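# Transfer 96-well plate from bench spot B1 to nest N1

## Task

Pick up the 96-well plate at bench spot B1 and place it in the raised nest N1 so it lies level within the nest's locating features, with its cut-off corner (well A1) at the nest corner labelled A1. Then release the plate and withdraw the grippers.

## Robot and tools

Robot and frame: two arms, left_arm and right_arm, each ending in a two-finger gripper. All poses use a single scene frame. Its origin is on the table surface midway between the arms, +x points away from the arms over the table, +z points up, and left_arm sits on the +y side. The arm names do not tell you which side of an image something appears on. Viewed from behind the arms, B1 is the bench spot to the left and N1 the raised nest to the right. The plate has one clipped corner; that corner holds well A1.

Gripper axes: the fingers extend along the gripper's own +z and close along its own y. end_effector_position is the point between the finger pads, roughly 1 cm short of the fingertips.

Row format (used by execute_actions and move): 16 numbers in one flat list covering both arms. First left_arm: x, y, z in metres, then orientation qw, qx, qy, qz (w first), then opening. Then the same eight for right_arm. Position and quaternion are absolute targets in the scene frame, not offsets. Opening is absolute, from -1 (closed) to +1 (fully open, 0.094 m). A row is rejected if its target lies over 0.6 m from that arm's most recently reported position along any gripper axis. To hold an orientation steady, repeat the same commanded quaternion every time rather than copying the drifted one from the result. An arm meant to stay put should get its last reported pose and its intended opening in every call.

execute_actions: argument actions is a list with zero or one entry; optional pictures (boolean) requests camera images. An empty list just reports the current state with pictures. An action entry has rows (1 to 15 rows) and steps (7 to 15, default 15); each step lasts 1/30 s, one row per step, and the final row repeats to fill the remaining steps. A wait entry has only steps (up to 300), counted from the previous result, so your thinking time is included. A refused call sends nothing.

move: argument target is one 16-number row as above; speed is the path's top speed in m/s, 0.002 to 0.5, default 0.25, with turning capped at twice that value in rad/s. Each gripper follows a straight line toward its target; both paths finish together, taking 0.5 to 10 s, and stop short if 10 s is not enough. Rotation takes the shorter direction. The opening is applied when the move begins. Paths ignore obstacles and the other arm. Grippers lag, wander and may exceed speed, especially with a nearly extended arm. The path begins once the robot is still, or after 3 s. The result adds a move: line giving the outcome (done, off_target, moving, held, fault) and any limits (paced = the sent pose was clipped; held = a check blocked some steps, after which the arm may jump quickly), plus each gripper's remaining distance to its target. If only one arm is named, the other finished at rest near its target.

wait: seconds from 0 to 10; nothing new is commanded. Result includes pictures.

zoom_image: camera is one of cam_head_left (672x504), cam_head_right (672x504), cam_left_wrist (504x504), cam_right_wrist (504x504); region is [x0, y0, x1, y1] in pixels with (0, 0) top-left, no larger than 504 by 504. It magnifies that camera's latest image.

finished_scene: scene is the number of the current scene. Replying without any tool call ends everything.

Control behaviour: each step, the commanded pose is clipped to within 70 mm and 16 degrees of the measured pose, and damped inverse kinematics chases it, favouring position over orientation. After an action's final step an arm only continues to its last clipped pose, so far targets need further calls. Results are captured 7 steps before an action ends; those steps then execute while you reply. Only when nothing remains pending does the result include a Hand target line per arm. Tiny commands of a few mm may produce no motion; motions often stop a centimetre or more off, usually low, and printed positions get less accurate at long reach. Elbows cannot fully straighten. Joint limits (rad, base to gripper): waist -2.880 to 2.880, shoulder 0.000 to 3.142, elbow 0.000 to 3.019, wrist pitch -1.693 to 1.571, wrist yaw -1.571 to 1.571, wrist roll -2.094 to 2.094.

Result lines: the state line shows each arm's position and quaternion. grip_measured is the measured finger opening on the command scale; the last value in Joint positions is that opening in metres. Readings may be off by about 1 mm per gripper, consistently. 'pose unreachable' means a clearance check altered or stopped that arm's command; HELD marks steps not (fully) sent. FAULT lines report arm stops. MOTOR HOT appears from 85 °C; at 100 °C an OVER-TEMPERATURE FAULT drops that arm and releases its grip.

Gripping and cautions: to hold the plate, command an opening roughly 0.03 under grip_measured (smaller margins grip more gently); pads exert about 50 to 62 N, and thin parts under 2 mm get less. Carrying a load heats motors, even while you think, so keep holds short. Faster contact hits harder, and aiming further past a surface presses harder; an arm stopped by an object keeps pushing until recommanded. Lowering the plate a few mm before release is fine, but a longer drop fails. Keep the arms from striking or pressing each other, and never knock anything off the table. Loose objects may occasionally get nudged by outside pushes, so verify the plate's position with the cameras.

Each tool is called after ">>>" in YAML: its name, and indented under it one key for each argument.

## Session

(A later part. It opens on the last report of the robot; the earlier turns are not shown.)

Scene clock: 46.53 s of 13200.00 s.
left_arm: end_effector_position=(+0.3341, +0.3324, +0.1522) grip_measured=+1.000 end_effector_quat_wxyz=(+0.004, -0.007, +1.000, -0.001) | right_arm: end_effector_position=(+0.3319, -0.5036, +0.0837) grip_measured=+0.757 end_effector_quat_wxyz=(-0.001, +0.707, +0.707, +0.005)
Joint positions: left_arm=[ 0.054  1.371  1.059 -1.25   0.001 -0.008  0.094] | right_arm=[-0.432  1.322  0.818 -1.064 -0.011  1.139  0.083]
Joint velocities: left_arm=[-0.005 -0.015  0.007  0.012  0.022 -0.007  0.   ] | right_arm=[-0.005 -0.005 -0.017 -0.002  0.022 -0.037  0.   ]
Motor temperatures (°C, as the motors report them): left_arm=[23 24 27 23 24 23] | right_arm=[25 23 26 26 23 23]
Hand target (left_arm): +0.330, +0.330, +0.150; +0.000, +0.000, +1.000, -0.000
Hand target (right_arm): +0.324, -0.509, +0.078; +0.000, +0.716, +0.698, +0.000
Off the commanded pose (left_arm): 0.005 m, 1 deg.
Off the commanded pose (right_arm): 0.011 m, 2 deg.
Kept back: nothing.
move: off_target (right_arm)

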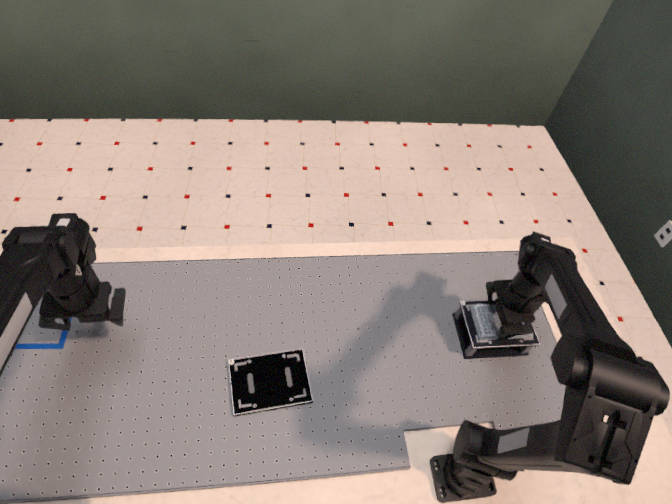

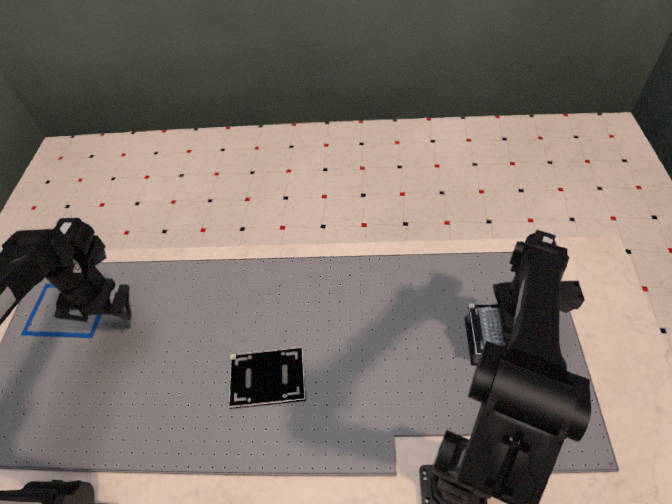

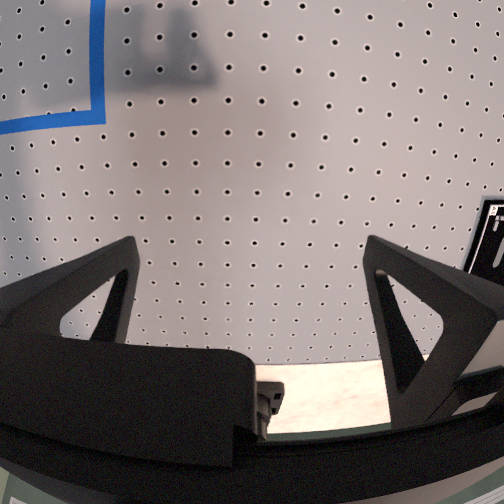

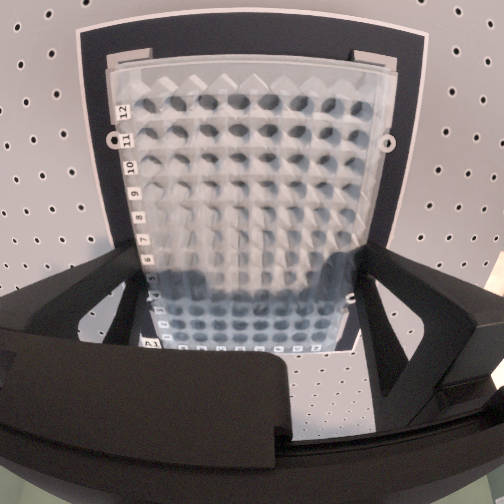

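>>> move:
  target: [0.33,0.33,0.15,0,0,1,0,1,0.33,-0.505,0.075,0,0.708,0.706,0,0.72]
  speed: 0.02

>>> move:
  target: [0.33,0.33,0.15,0,0,1,0,1,0.332,-0.505,0.08,0,0.708,0.706,0,1]
  speed: 0.02

>>> zoom_image:
  camera: "cam_right_wrist"
  region: [70,0,430,360]

Scene clock: 48.13 s of 13200.00 s.
left_arm: end_effector_position=(+0.3341, +0.3324, +0.1522) grip_measured=+1.000 end_effector_quat_wxyz=(+0.004, -0.007, +1.000, -0.001) | right_arm: end_effector_position=(+0.3320, -0.5036, +0.0837) grip_measured=+0.757 end_effector_quat_wxyz=(-0.001, +0.707, +0.707, +0.006)
Joint positions: left_arm=[ 0.054  1.371  1.059 -1.25   0.001 -0.008  0.094] | right_arm=[-0.432  1.322  0.818 -1.063 -0.011  1.139  0.083]
Joint velocities: left_arm=[-0.005 -0.015  0.012  0.012 -0.007 -0.095  0.   ] | right_arm=[ 0.005 -0.015 -0.007 -0.007  0.037 -0.037  0.   ]
Motor temperatures (°C, as the motors report them): left_arm=[23 24 27 23 24 23] | right_arm=[25 23 26 26 23 23]
Hand target (left_arm): +0.330, +0.330, +0.150; +0.000, +0.000, +1.000, -0.000
Hand target (right_arm): +0.330, -0.505, +0.075; -0.000, +0.708, +0.706, -0.000
Off the commanded pose (left_arm): 0.005 m, 1 deg.
Off the commanded pose (right_arm): 0.009 m, 1 deg.
Kept back: nothing.
move: done

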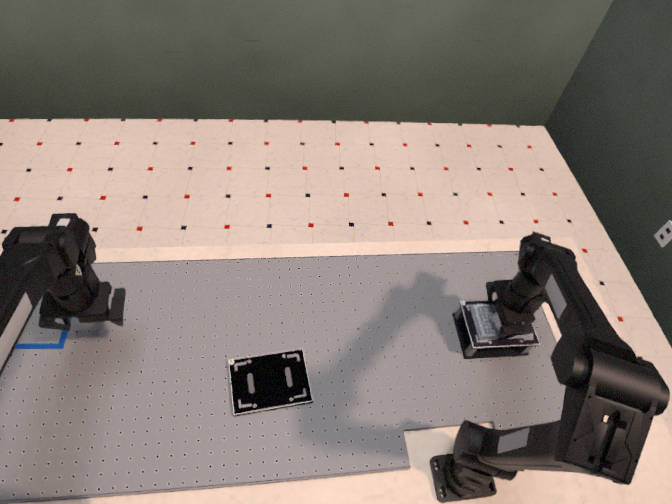

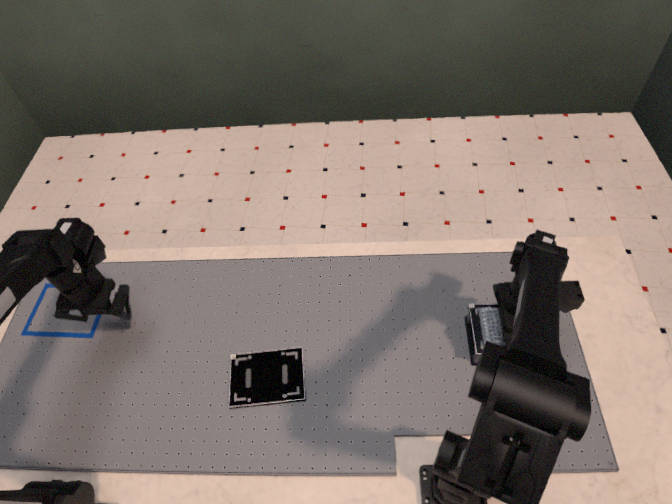

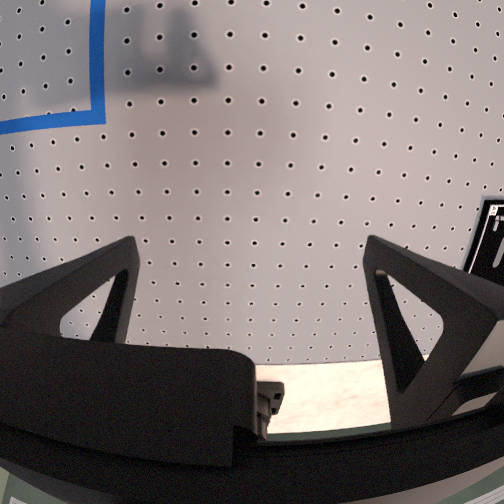

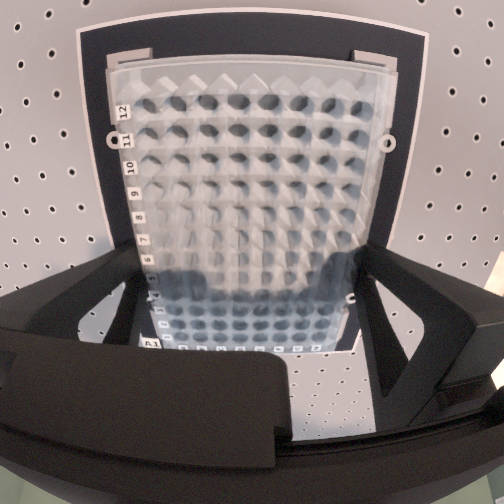

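Scene clock: 48.83 s of 13200.00 s.
left_arm: end_effector_position=(+0.3341, +0.3324, +0.1522) grip_measured=+1.000 end_effector_quat_wxyz=(+0.004, -0.007, +1.000, -0.001) | right_arm: end_effector_position=(+0.3313, -0.5047, +0.0827) grip_measured=+1.000 end_effector_quat_wxyz=(-0.001, +0.707, +0.707, +0.001)
Joint positions: left_arm=[ 0.054  1.371  1.059 -1.25   0.001 -0.008  0.094] | right_arm=[-0.431  1.326  0.818 -1.063 -0.002  1.139  0.094]
Joint velocities: left_arm=[-0.005 -0.005  0.007  0.007 -0.037 -0.007  0.   ] | right_arm=[ 0.005  0.015 -0.012 -0.002  0.066  0.007  0.   ]
Motor temperatures (°C, as the motors report them): left_arm=[23 24 27 23 24 23] | right_arm=[25 23 26 26 23 23]
Hand target (left_arm): +0.330, +0.330, +0.150; +0.000, +0.000, +1.000, -0.000
Hand target (right_arm): +0.332, -0.505, +0.080; -0.000, +0.708, +0.706, -0.000
Off the commanded pose (left_arm): 0.005 m, 1 deg.
Off the commanded pose (right_arm): 0.003 m, 0 deg.
Kept back: nothing.
move: done

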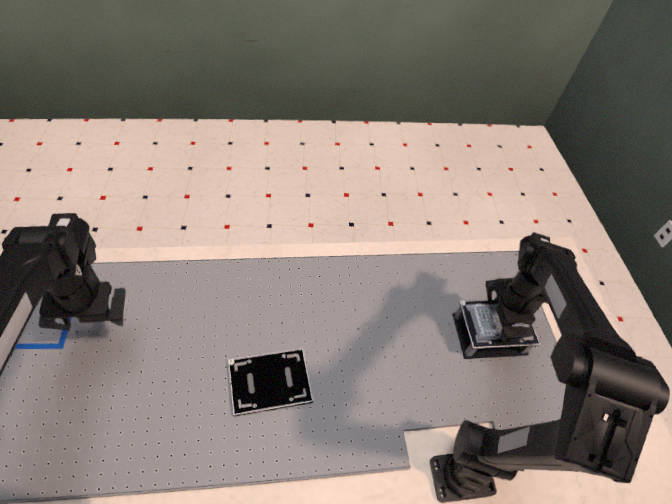

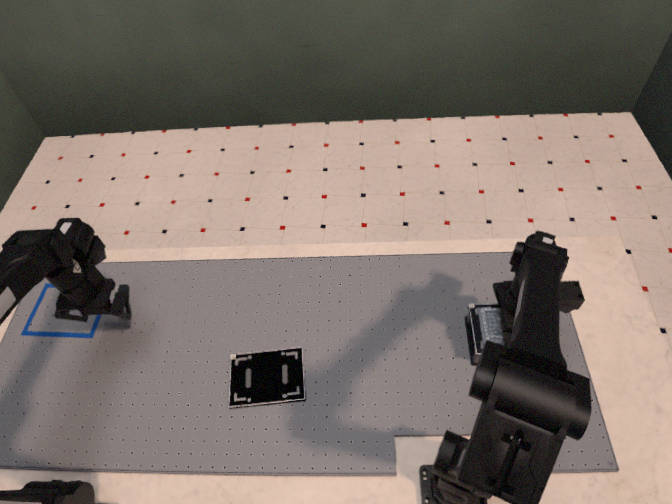

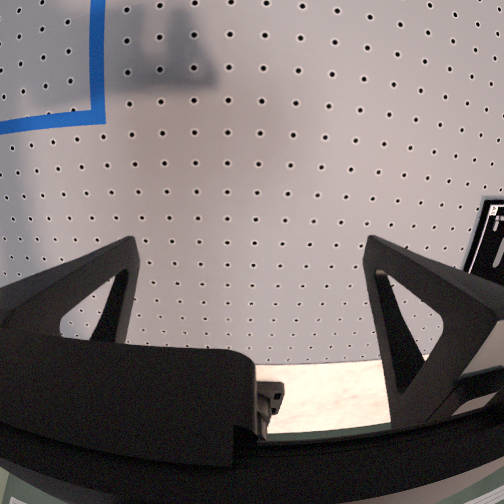

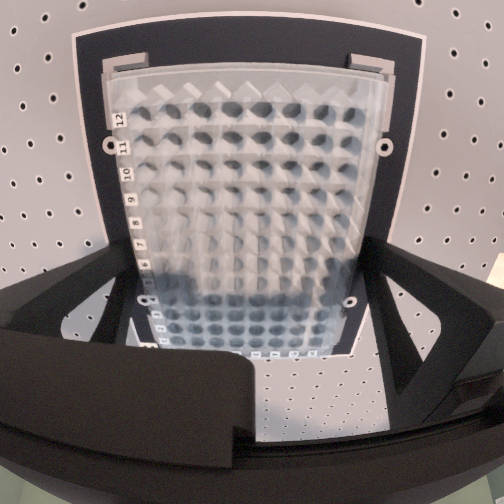

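Region (70, 0, 430, 360) of cam_right_wrist's 504x504 image, scaled by 1.400, with more detail than that image has.

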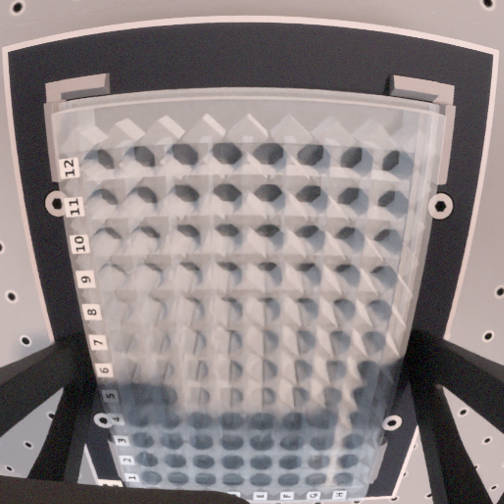

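>>> move:
  target: [0.33,0.33,0.15,0,0,1,0,1,0.332,-0.505,0.08,0,0.708,0.706,0,0.7]
  speed: 0.02

>>> move:
  target: [0.33,0.33,0.15,0,0,1,0,1,0.332,-0.514,0.083,0,0.708,0.706,0,0.72]
  speed: 0.015

>>> zoom_image:
  camera: "cam_right_wrist"
  region: [70,0,430,360]

Scene clock: 49.83 s of 13200.00 s.
left_arm: end_effector_position=(+0.3341, +0.3324, +0.1522) grip_measured=+1.000 end_effector_quat_wxyz=(+0.004, -0.007, +1.000, -0.001) | right_arm: end_effector_position=(+0.3321, -0.5045, +0.0826) grip_measured=+0.760 end_effector_quat_wxyz=(-0.000, +0.707, +0.707, +0.003)
Joint positions: left_arm=[ 0.054  1.371  1.059 -1.25   0.001 -0.008  0.094] | right_arm=[-0.431  1.326  0.818 -1.061 -0.005  1.139  0.083]
Joint velocities: left_arm=[-0.015 -0.015 -0.022  0.007  0.037 -0.037  0.   ] | right_arm=[ 0.005  0.015 -0.002 -0.002  0.066 -0.007  0.   ]
Motor temperatures (°C, as the motors report them): left_arm=[23 24 27 23 24 23] | right_arm=[25 23 26 26 23 23]
Hand target (left_arm): +0.330, +0.330, +0.150; +0.000, +0.000, +1.000, -0.000
Hand target (right_arm): +0.332, -0.505, +0.080; +0.000, +0.708, +0.706, +0.000
Off the commanded pose (left_arm): 0.005 m, 1 deg.
Off the commanded pose (right_arm): 0.003 m, 0 deg.
Kept back: nothing.
move: done

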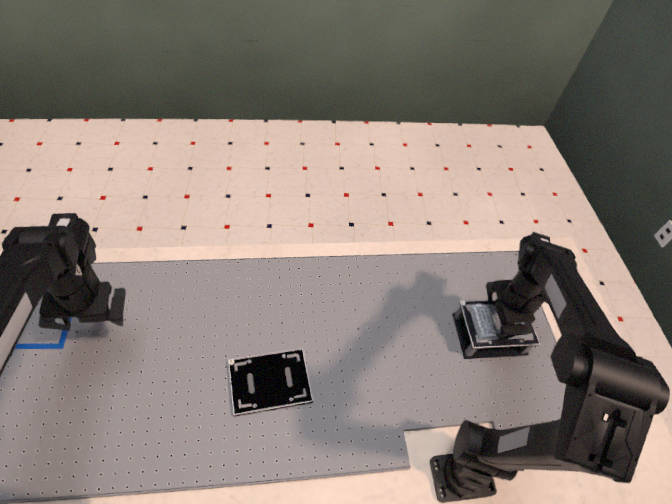

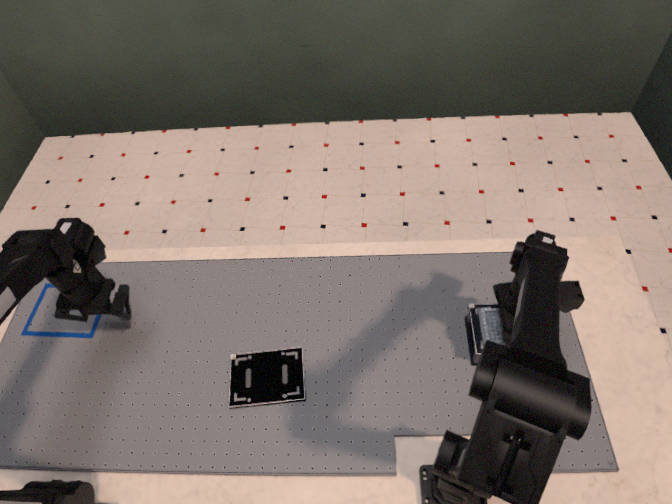

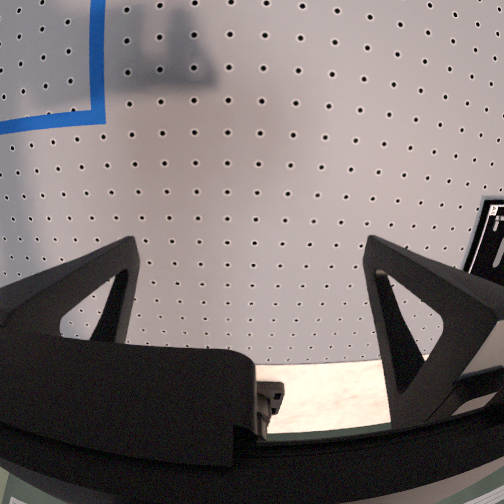

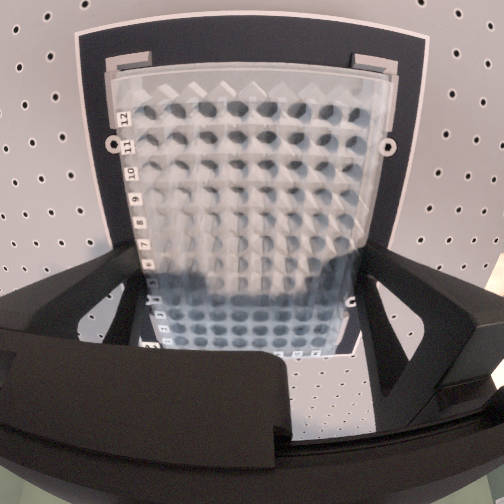

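Scene clock: 50.70 s of 13200.00 s.
left_arm: end_effector_position=(+0.3341, +0.3324, +0.1522) grip_measured=+1.000 end_effector_quat_wxyz=(+0.004, -0.007, +1.000, -0.001) | right_arm: end_effector_position=(+0.3318, -0.5050, +0.0823) grip_measured=+0.760 end_effector_quat_wxyz=(-0.001, +0.708, +0.706, +0.005)
Joint positions: left_arm=[ 0.054  1.371  1.059 -1.25   0.001 -0.008  0.094] | right_arm=[-0.436  1.327  0.818 -1.061 -0.01   1.137  0.083]
Joint velocities: left_arm=[-0.005 -0.005 -0.007  0.012  0.081  0.022  0.   ] | right_arm=[-0.005 -0.005  0.012 -0.007 -0.007  0.007 -0.001]
Motor temperatures (°C, as the motors report them): left_arm=[23 24 27 23 24 23] | right_arm=[25 23 26 26 23 23]
Hand target (left_arm): +0.330, +0.330, +0.150; +0.000, +0.000, +1.000, -0.000
Hand target (right_arm): +0.332, -0.514, +0.083; +0.000, +0.708, +0.706, +0.000
Off the commanded pose (left_arm): 0.005 m, 1 deg.
Off the commanded pose (right_arm): 0.009 m, 1 deg.
Kept back: nothing.
move: done

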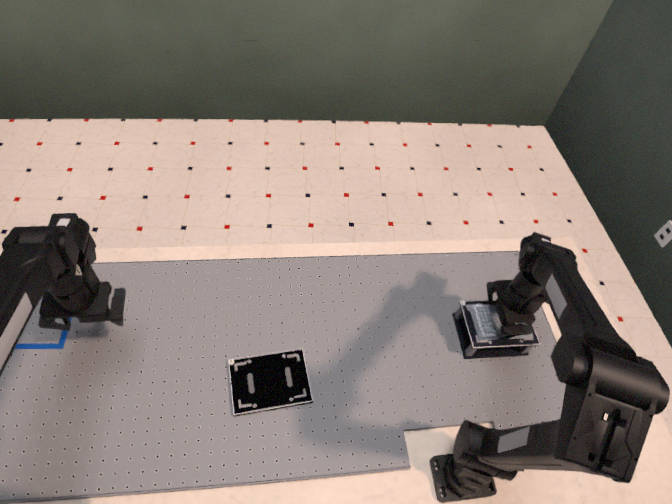

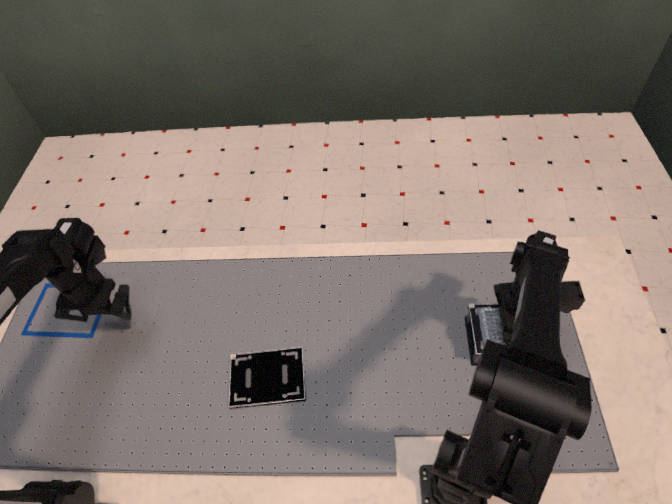

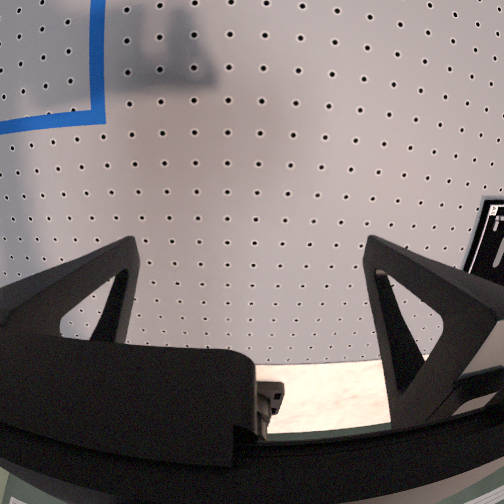

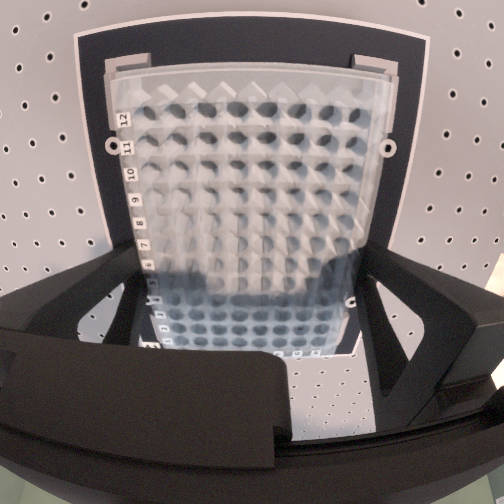

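Region (70, 0, 430, 360) of cam_right_wrist's 504x504 image, scaled by 1.400, with more detail than that image has.

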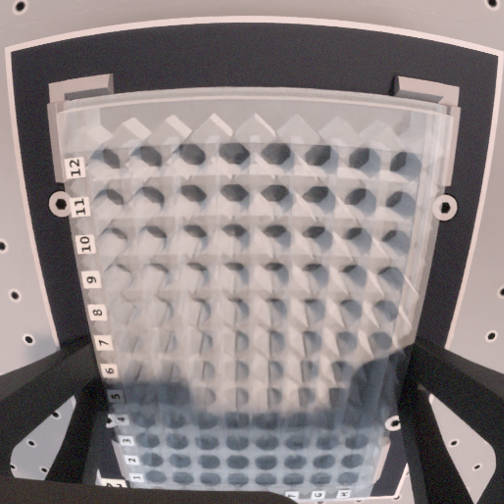

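Gap is closed and it's stopped against the locator. Release, lift, inspect.

>>> move:
  target: [0.33,0.33,0.15,0,0,1,0,1,0.333,-0.506,0.081,0,0.708,0.706,0,1]
  speed: 0.02

>>> move:
  target: [0.33,0.33,0.15,0,0,1,0,1,0.352,-0.512,0.15,0.02,0.708,0.706,0,1]
  speed: 0.1

>>> move:
  target: [0.33,0.33,0.15,0,0,1,0,1,0.34,-0.42,0.22,0,0.708,0.706,0,1]
  speed: 0.25

>>> zoom_image:
  camera: "cam_right_wrist"
  region: [100,0,340,170]

Scene clock: 51.70 s of 13200.00 s.
left_arm: end_effector_position=(+0.3341, +0.3324, +0.1522) grip_measured=+1.000 end_effector_quat_wxyz=(+0.004, -0.007, +1.000, -0.001) | right_arm: end_effector_position=(+0.3314, -0.5059, +0.0823) grip_measured=+1.000 end_effector_quat_wxyz=(-0.000, +0.708, +0.706, +0.002)
Joint positions: left_arm=[ 0.054  1.371  1.059 -1.25   0.001 -0.008  0.094] | right_arm=[-0.436  1.327  0.818 -1.061 -0.005  1.137  0.094]
Joint velocities: left_arm=[-0.015  0.015 -0.022  0.007  0.007  0.007  0.   ] | right_arm=[ 0.015  0.005 -0.002 -0.002  0.007 -0.022  0.   ]
Motor temperatures (°C, as the motors report them): left_arm=[23 24 27 23 24 23] | right_arm=[25 23 26 26 23 23]
Hand target (left_arm): +0.330, +0.330, +0.150; +0.000, +0.000, +1.000, -0.000
Hand target (right_arm): +0.333, -0.506, +0.081; -0.000, +0.708, +0.706, +0.000
Off the commanded pose (left_arm): 0.005 m, 1 deg.
Off the commanded pose (right_arm): 0.002 m, 0 deg.
Kept back: nothing.
move: done

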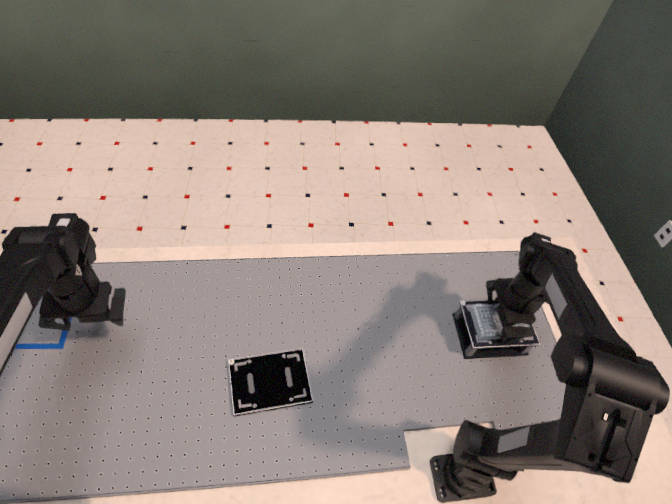

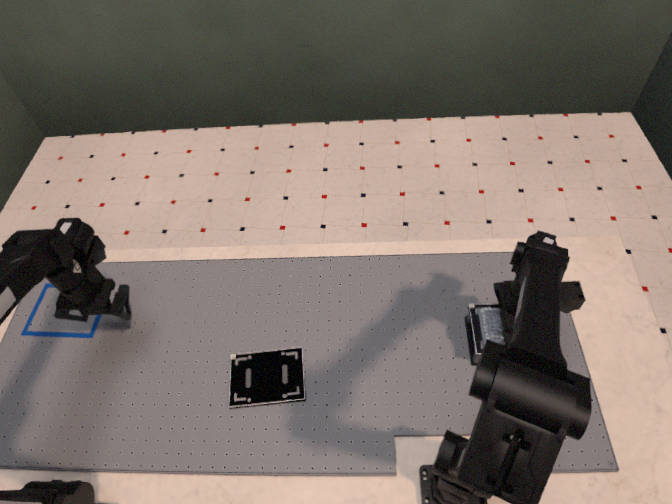

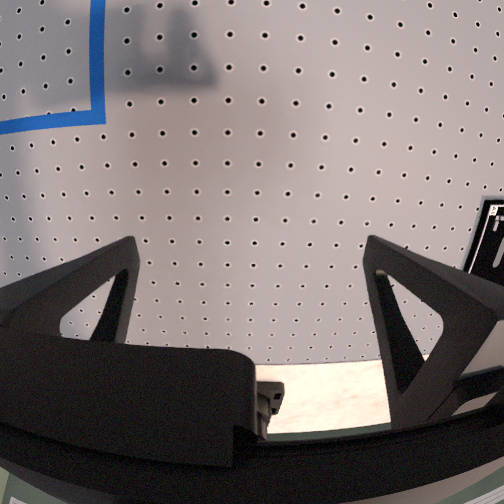

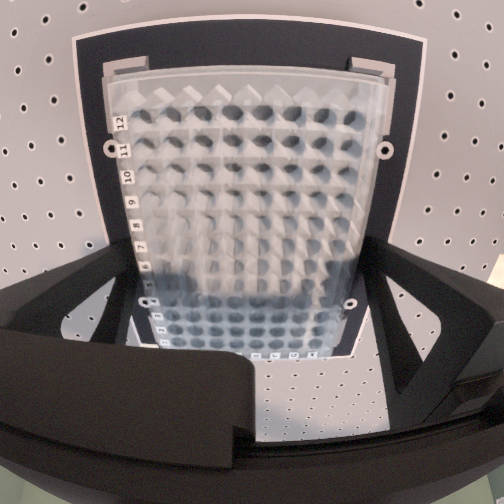

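Scene clock: 52.80 s of 13200.00 s.
left_arm: end_effector_position=(+0.3341, +0.3324, +0.1522) grip_measured=+1.000 end_effector_quat_wxyz=(+0.004, -0.007, +1.000, -0.001) | right_arm: end_effector_position=(+0.3348, -0.5063, +0.1262) grip_measured=+1.000 end_effector_quat_wxyz=(-0.004, +0.705, +0.709, -0.007)
Joint positions: left_arm=[ 0.054  1.371  1.059 -1.25   0.001 -0.008  0.094] | right_arm=[-0.424  1.288  0.909 -1.204  0.011  1.139  0.094]
Joint velocities: left_arm=[-0.015  0.005 -0.017 -0.002 -0.066  0.051  0.   ] | right_arm=[ 0.005 -0.015 -0.022 -0.007  0.007 -0.037  0.   ]
Motor temperatures (°C, as the motors report them): left_arm=[23 24 27 23 24 23] | right_arm=[25 23 27 26 23 23]
Hand target (left_arm): +0.330, +0.330, +0.150; +0.000, +0.000, +1.000, -0.000
Hand target (right_arm): +0.351, -0.512, +0.149; +0.020, +0.708, +0.706, +0.000
Off the commanded pose (left_arm): 0.005 m, 1 deg.
Off the commanded pose (right_arm): 0.030 m, 3 deg.
Kept back: nothing.
move: off_target (right_arm)

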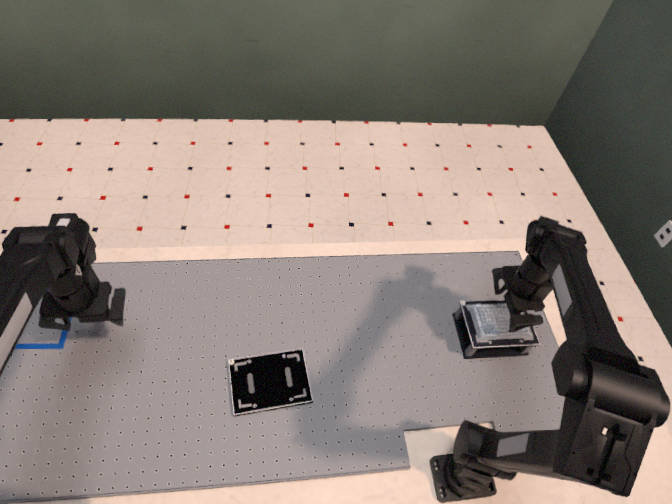

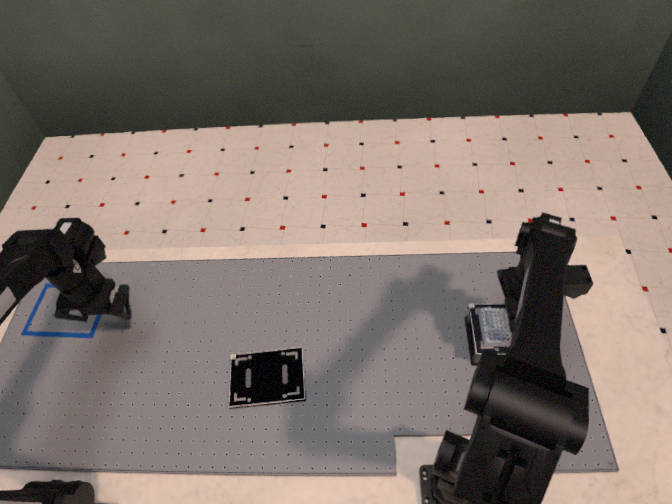

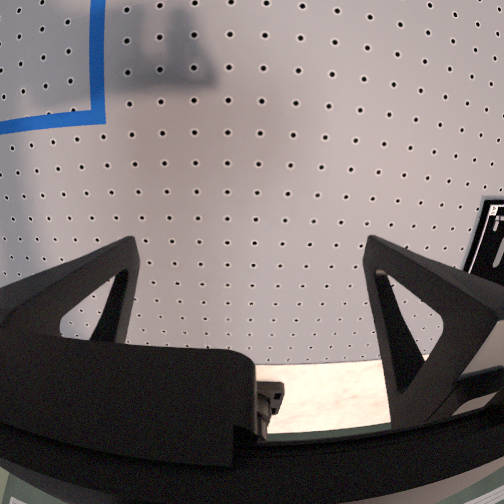

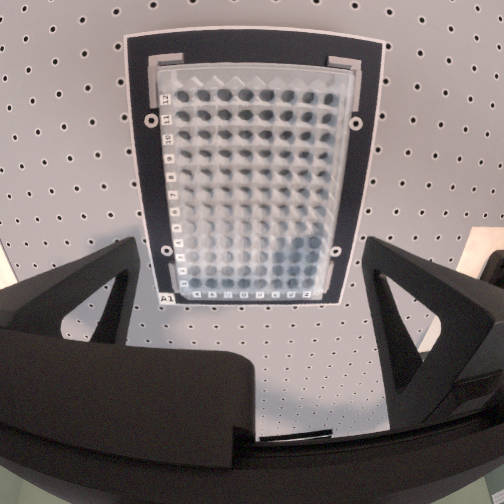

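Scene clock: 53.90 s of 13200.00 s.
left_arm: end_effector_position=(+0.3341, +0.3324, +0.1522) grip_measured=+1.000 end_effector_quat_wxyz=(+0.004, -0.007, +1.000, -0.001) | right_arm: end_effector_position=(+0.3257, -0.4190, +0.1988) grip_measured=+1.000 end_effector_quat_wxyz=(-0.017, +0.702, +0.712, -0.012)
Joint positions: left_arm=[ 0.054  1.371  1.059 -1.25   0.001 -0.008  0.094] | right_arm=[-0.174  1.155  0.998 -1.455  0.     1.381  0.094]
Joint velocities: left_arm=[ 0.005  0.005 -0.012 -0.012  0.007  0.066  0.   ] | right_arm=[-0.005  0.015  0.012 -0.007 -0.037 -0.037  0.   ]
Motor temperatures (°C, as the motors report them): left_arm=[23 24 27 23 24 23] | right_arm=[25 23 27 26 23 23]
Hand target (left_arm): +0.330, +0.330, +0.150; +0.000, +0.000, +1.000, -0.000
Hand target (right_arm): +0.338, -0.422, +0.219; -0.000, +0.708, +0.706, -0.002
Off the commanded pose (left_arm): 0.005 m, 1 deg.
Off the commanded pose (right_arm): 0.026 m, 3 deg.
Kept back: nothing.
move: off_target (right_arm)

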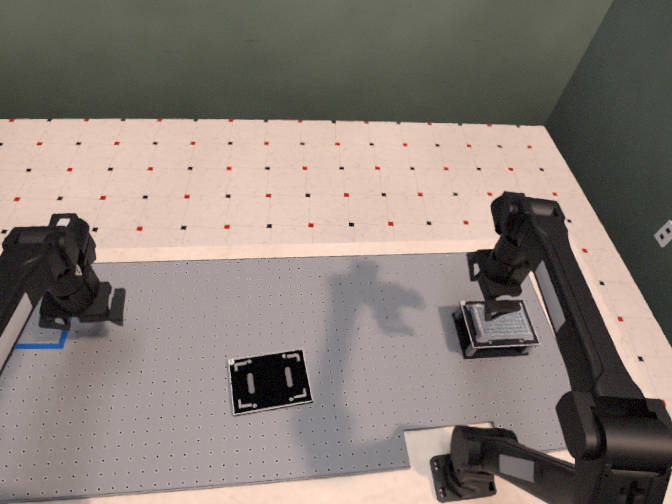

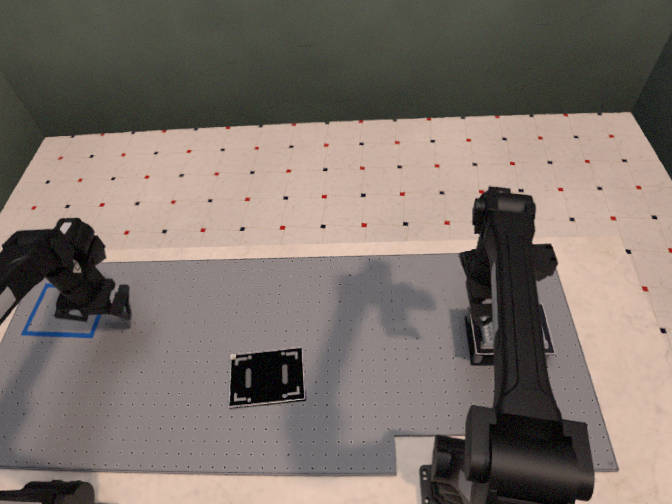

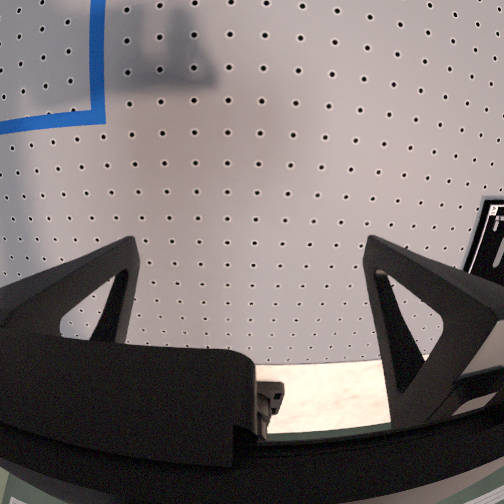

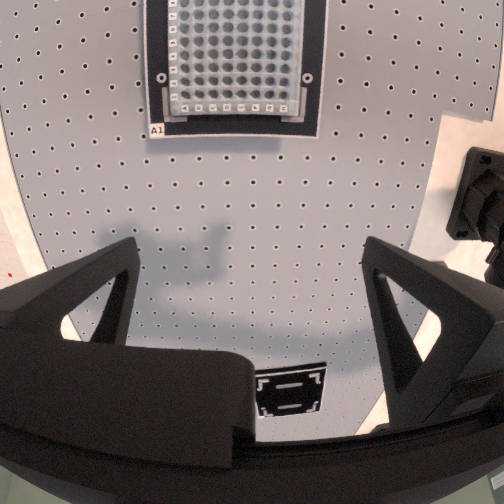

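Region (100, 0, 340, 170) of cam_right_wrist's 504x504 image, scaled by 2.100, with more detail than that image has; it fills the top 357 rows of this view, and the rest is white.

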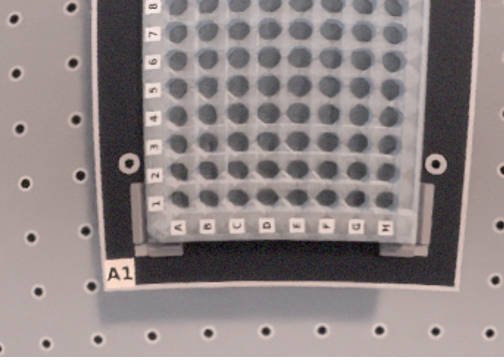

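Seated. Move a bit further clear and finish.

>>> move:
  target: [0.33,0.33,0.15,0,0,1,0,1,0.32,-0.31,0.22,0,0.6,0.8,0,1]
  speed: 0.3

>>> zoom_image:
  camera: "cam_head_left"
  region: [440,280,560,370]

Scene clock: 55.07 s of 13200.00 s.
left_arm: end_effector_position=(+0.3341, +0.3324, +0.1522) grip_measured=+1.000 end_effector_quat_wxyz=(+0.004, -0.007, +1.000, -0.001) | right_arm: end_effector_position=(+0.3172, -0.3106, +0.2115) grip_measured=+1.000 end_effector_quat_wxyz=(-0.004, +0.591, +0.807, -0.005)
Joint positions: left_arm=[ 0.054  1.371  1.059 -1.25   0.001 -0.008  0.094] | right_arm=[ 0.198  1.109  0.998 -1.472  0.001  1.46   0.094]
Joint velocities: left_arm=[-0.015 -0.005  0.007 -0.002  0.051  0.007  0.   ] | right_arm=[-0.024 -0.005  0.012 -0.007 -0.037 -0.037  0.   ]
Motor temperatures (°C, as the motors report them): left_arm=[23 24 27 23 24 23] | right_arm=[25 23 27 26 23 23]
Hand target (left_arm): +0.330, +0.330, +0.150; +0.000, +0.000, +1.000, -0.000
Hand target (right_arm): +0.318, -0.312, +0.220; -0.000, +0.600, +0.800, -0.003
Off the commanded pose (left_arm): 0.005 m, 1 deg.
Off the commanded pose (right_arm): 0.009 m, 2 deg.
Kept back: nothing.
move: done

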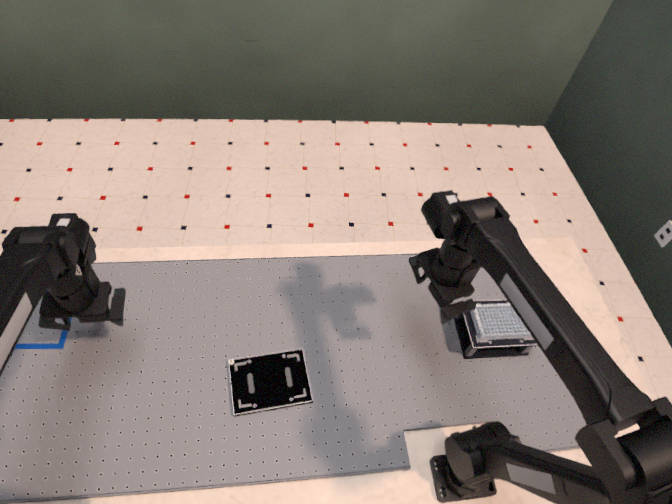

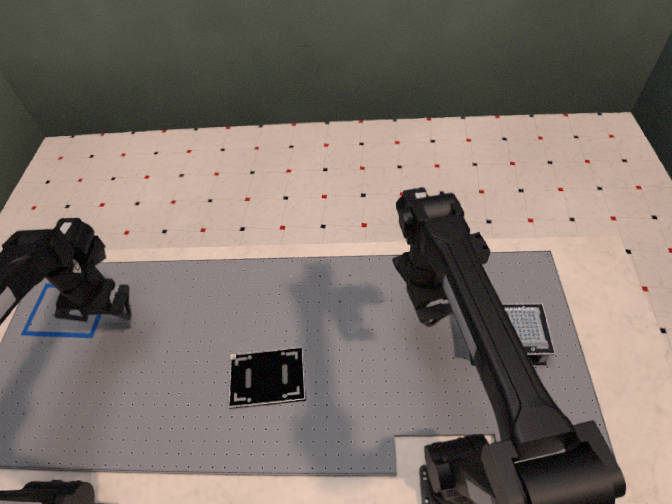

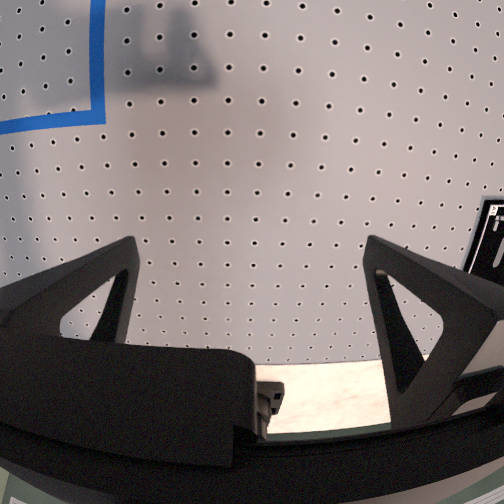

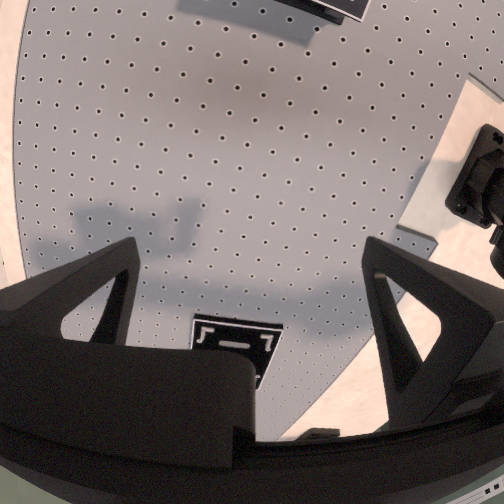

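Region (440, 280, 560, 370) of cam_head_left's 672x504 image, scaled by 4.200, with more detail than that image has; it fills the top 378 rows of this view, and the rest is white.

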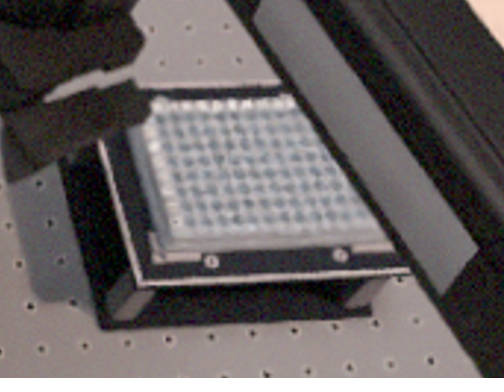

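>>> finished_scene:
  scene: 2

The scene is finished: the task was done.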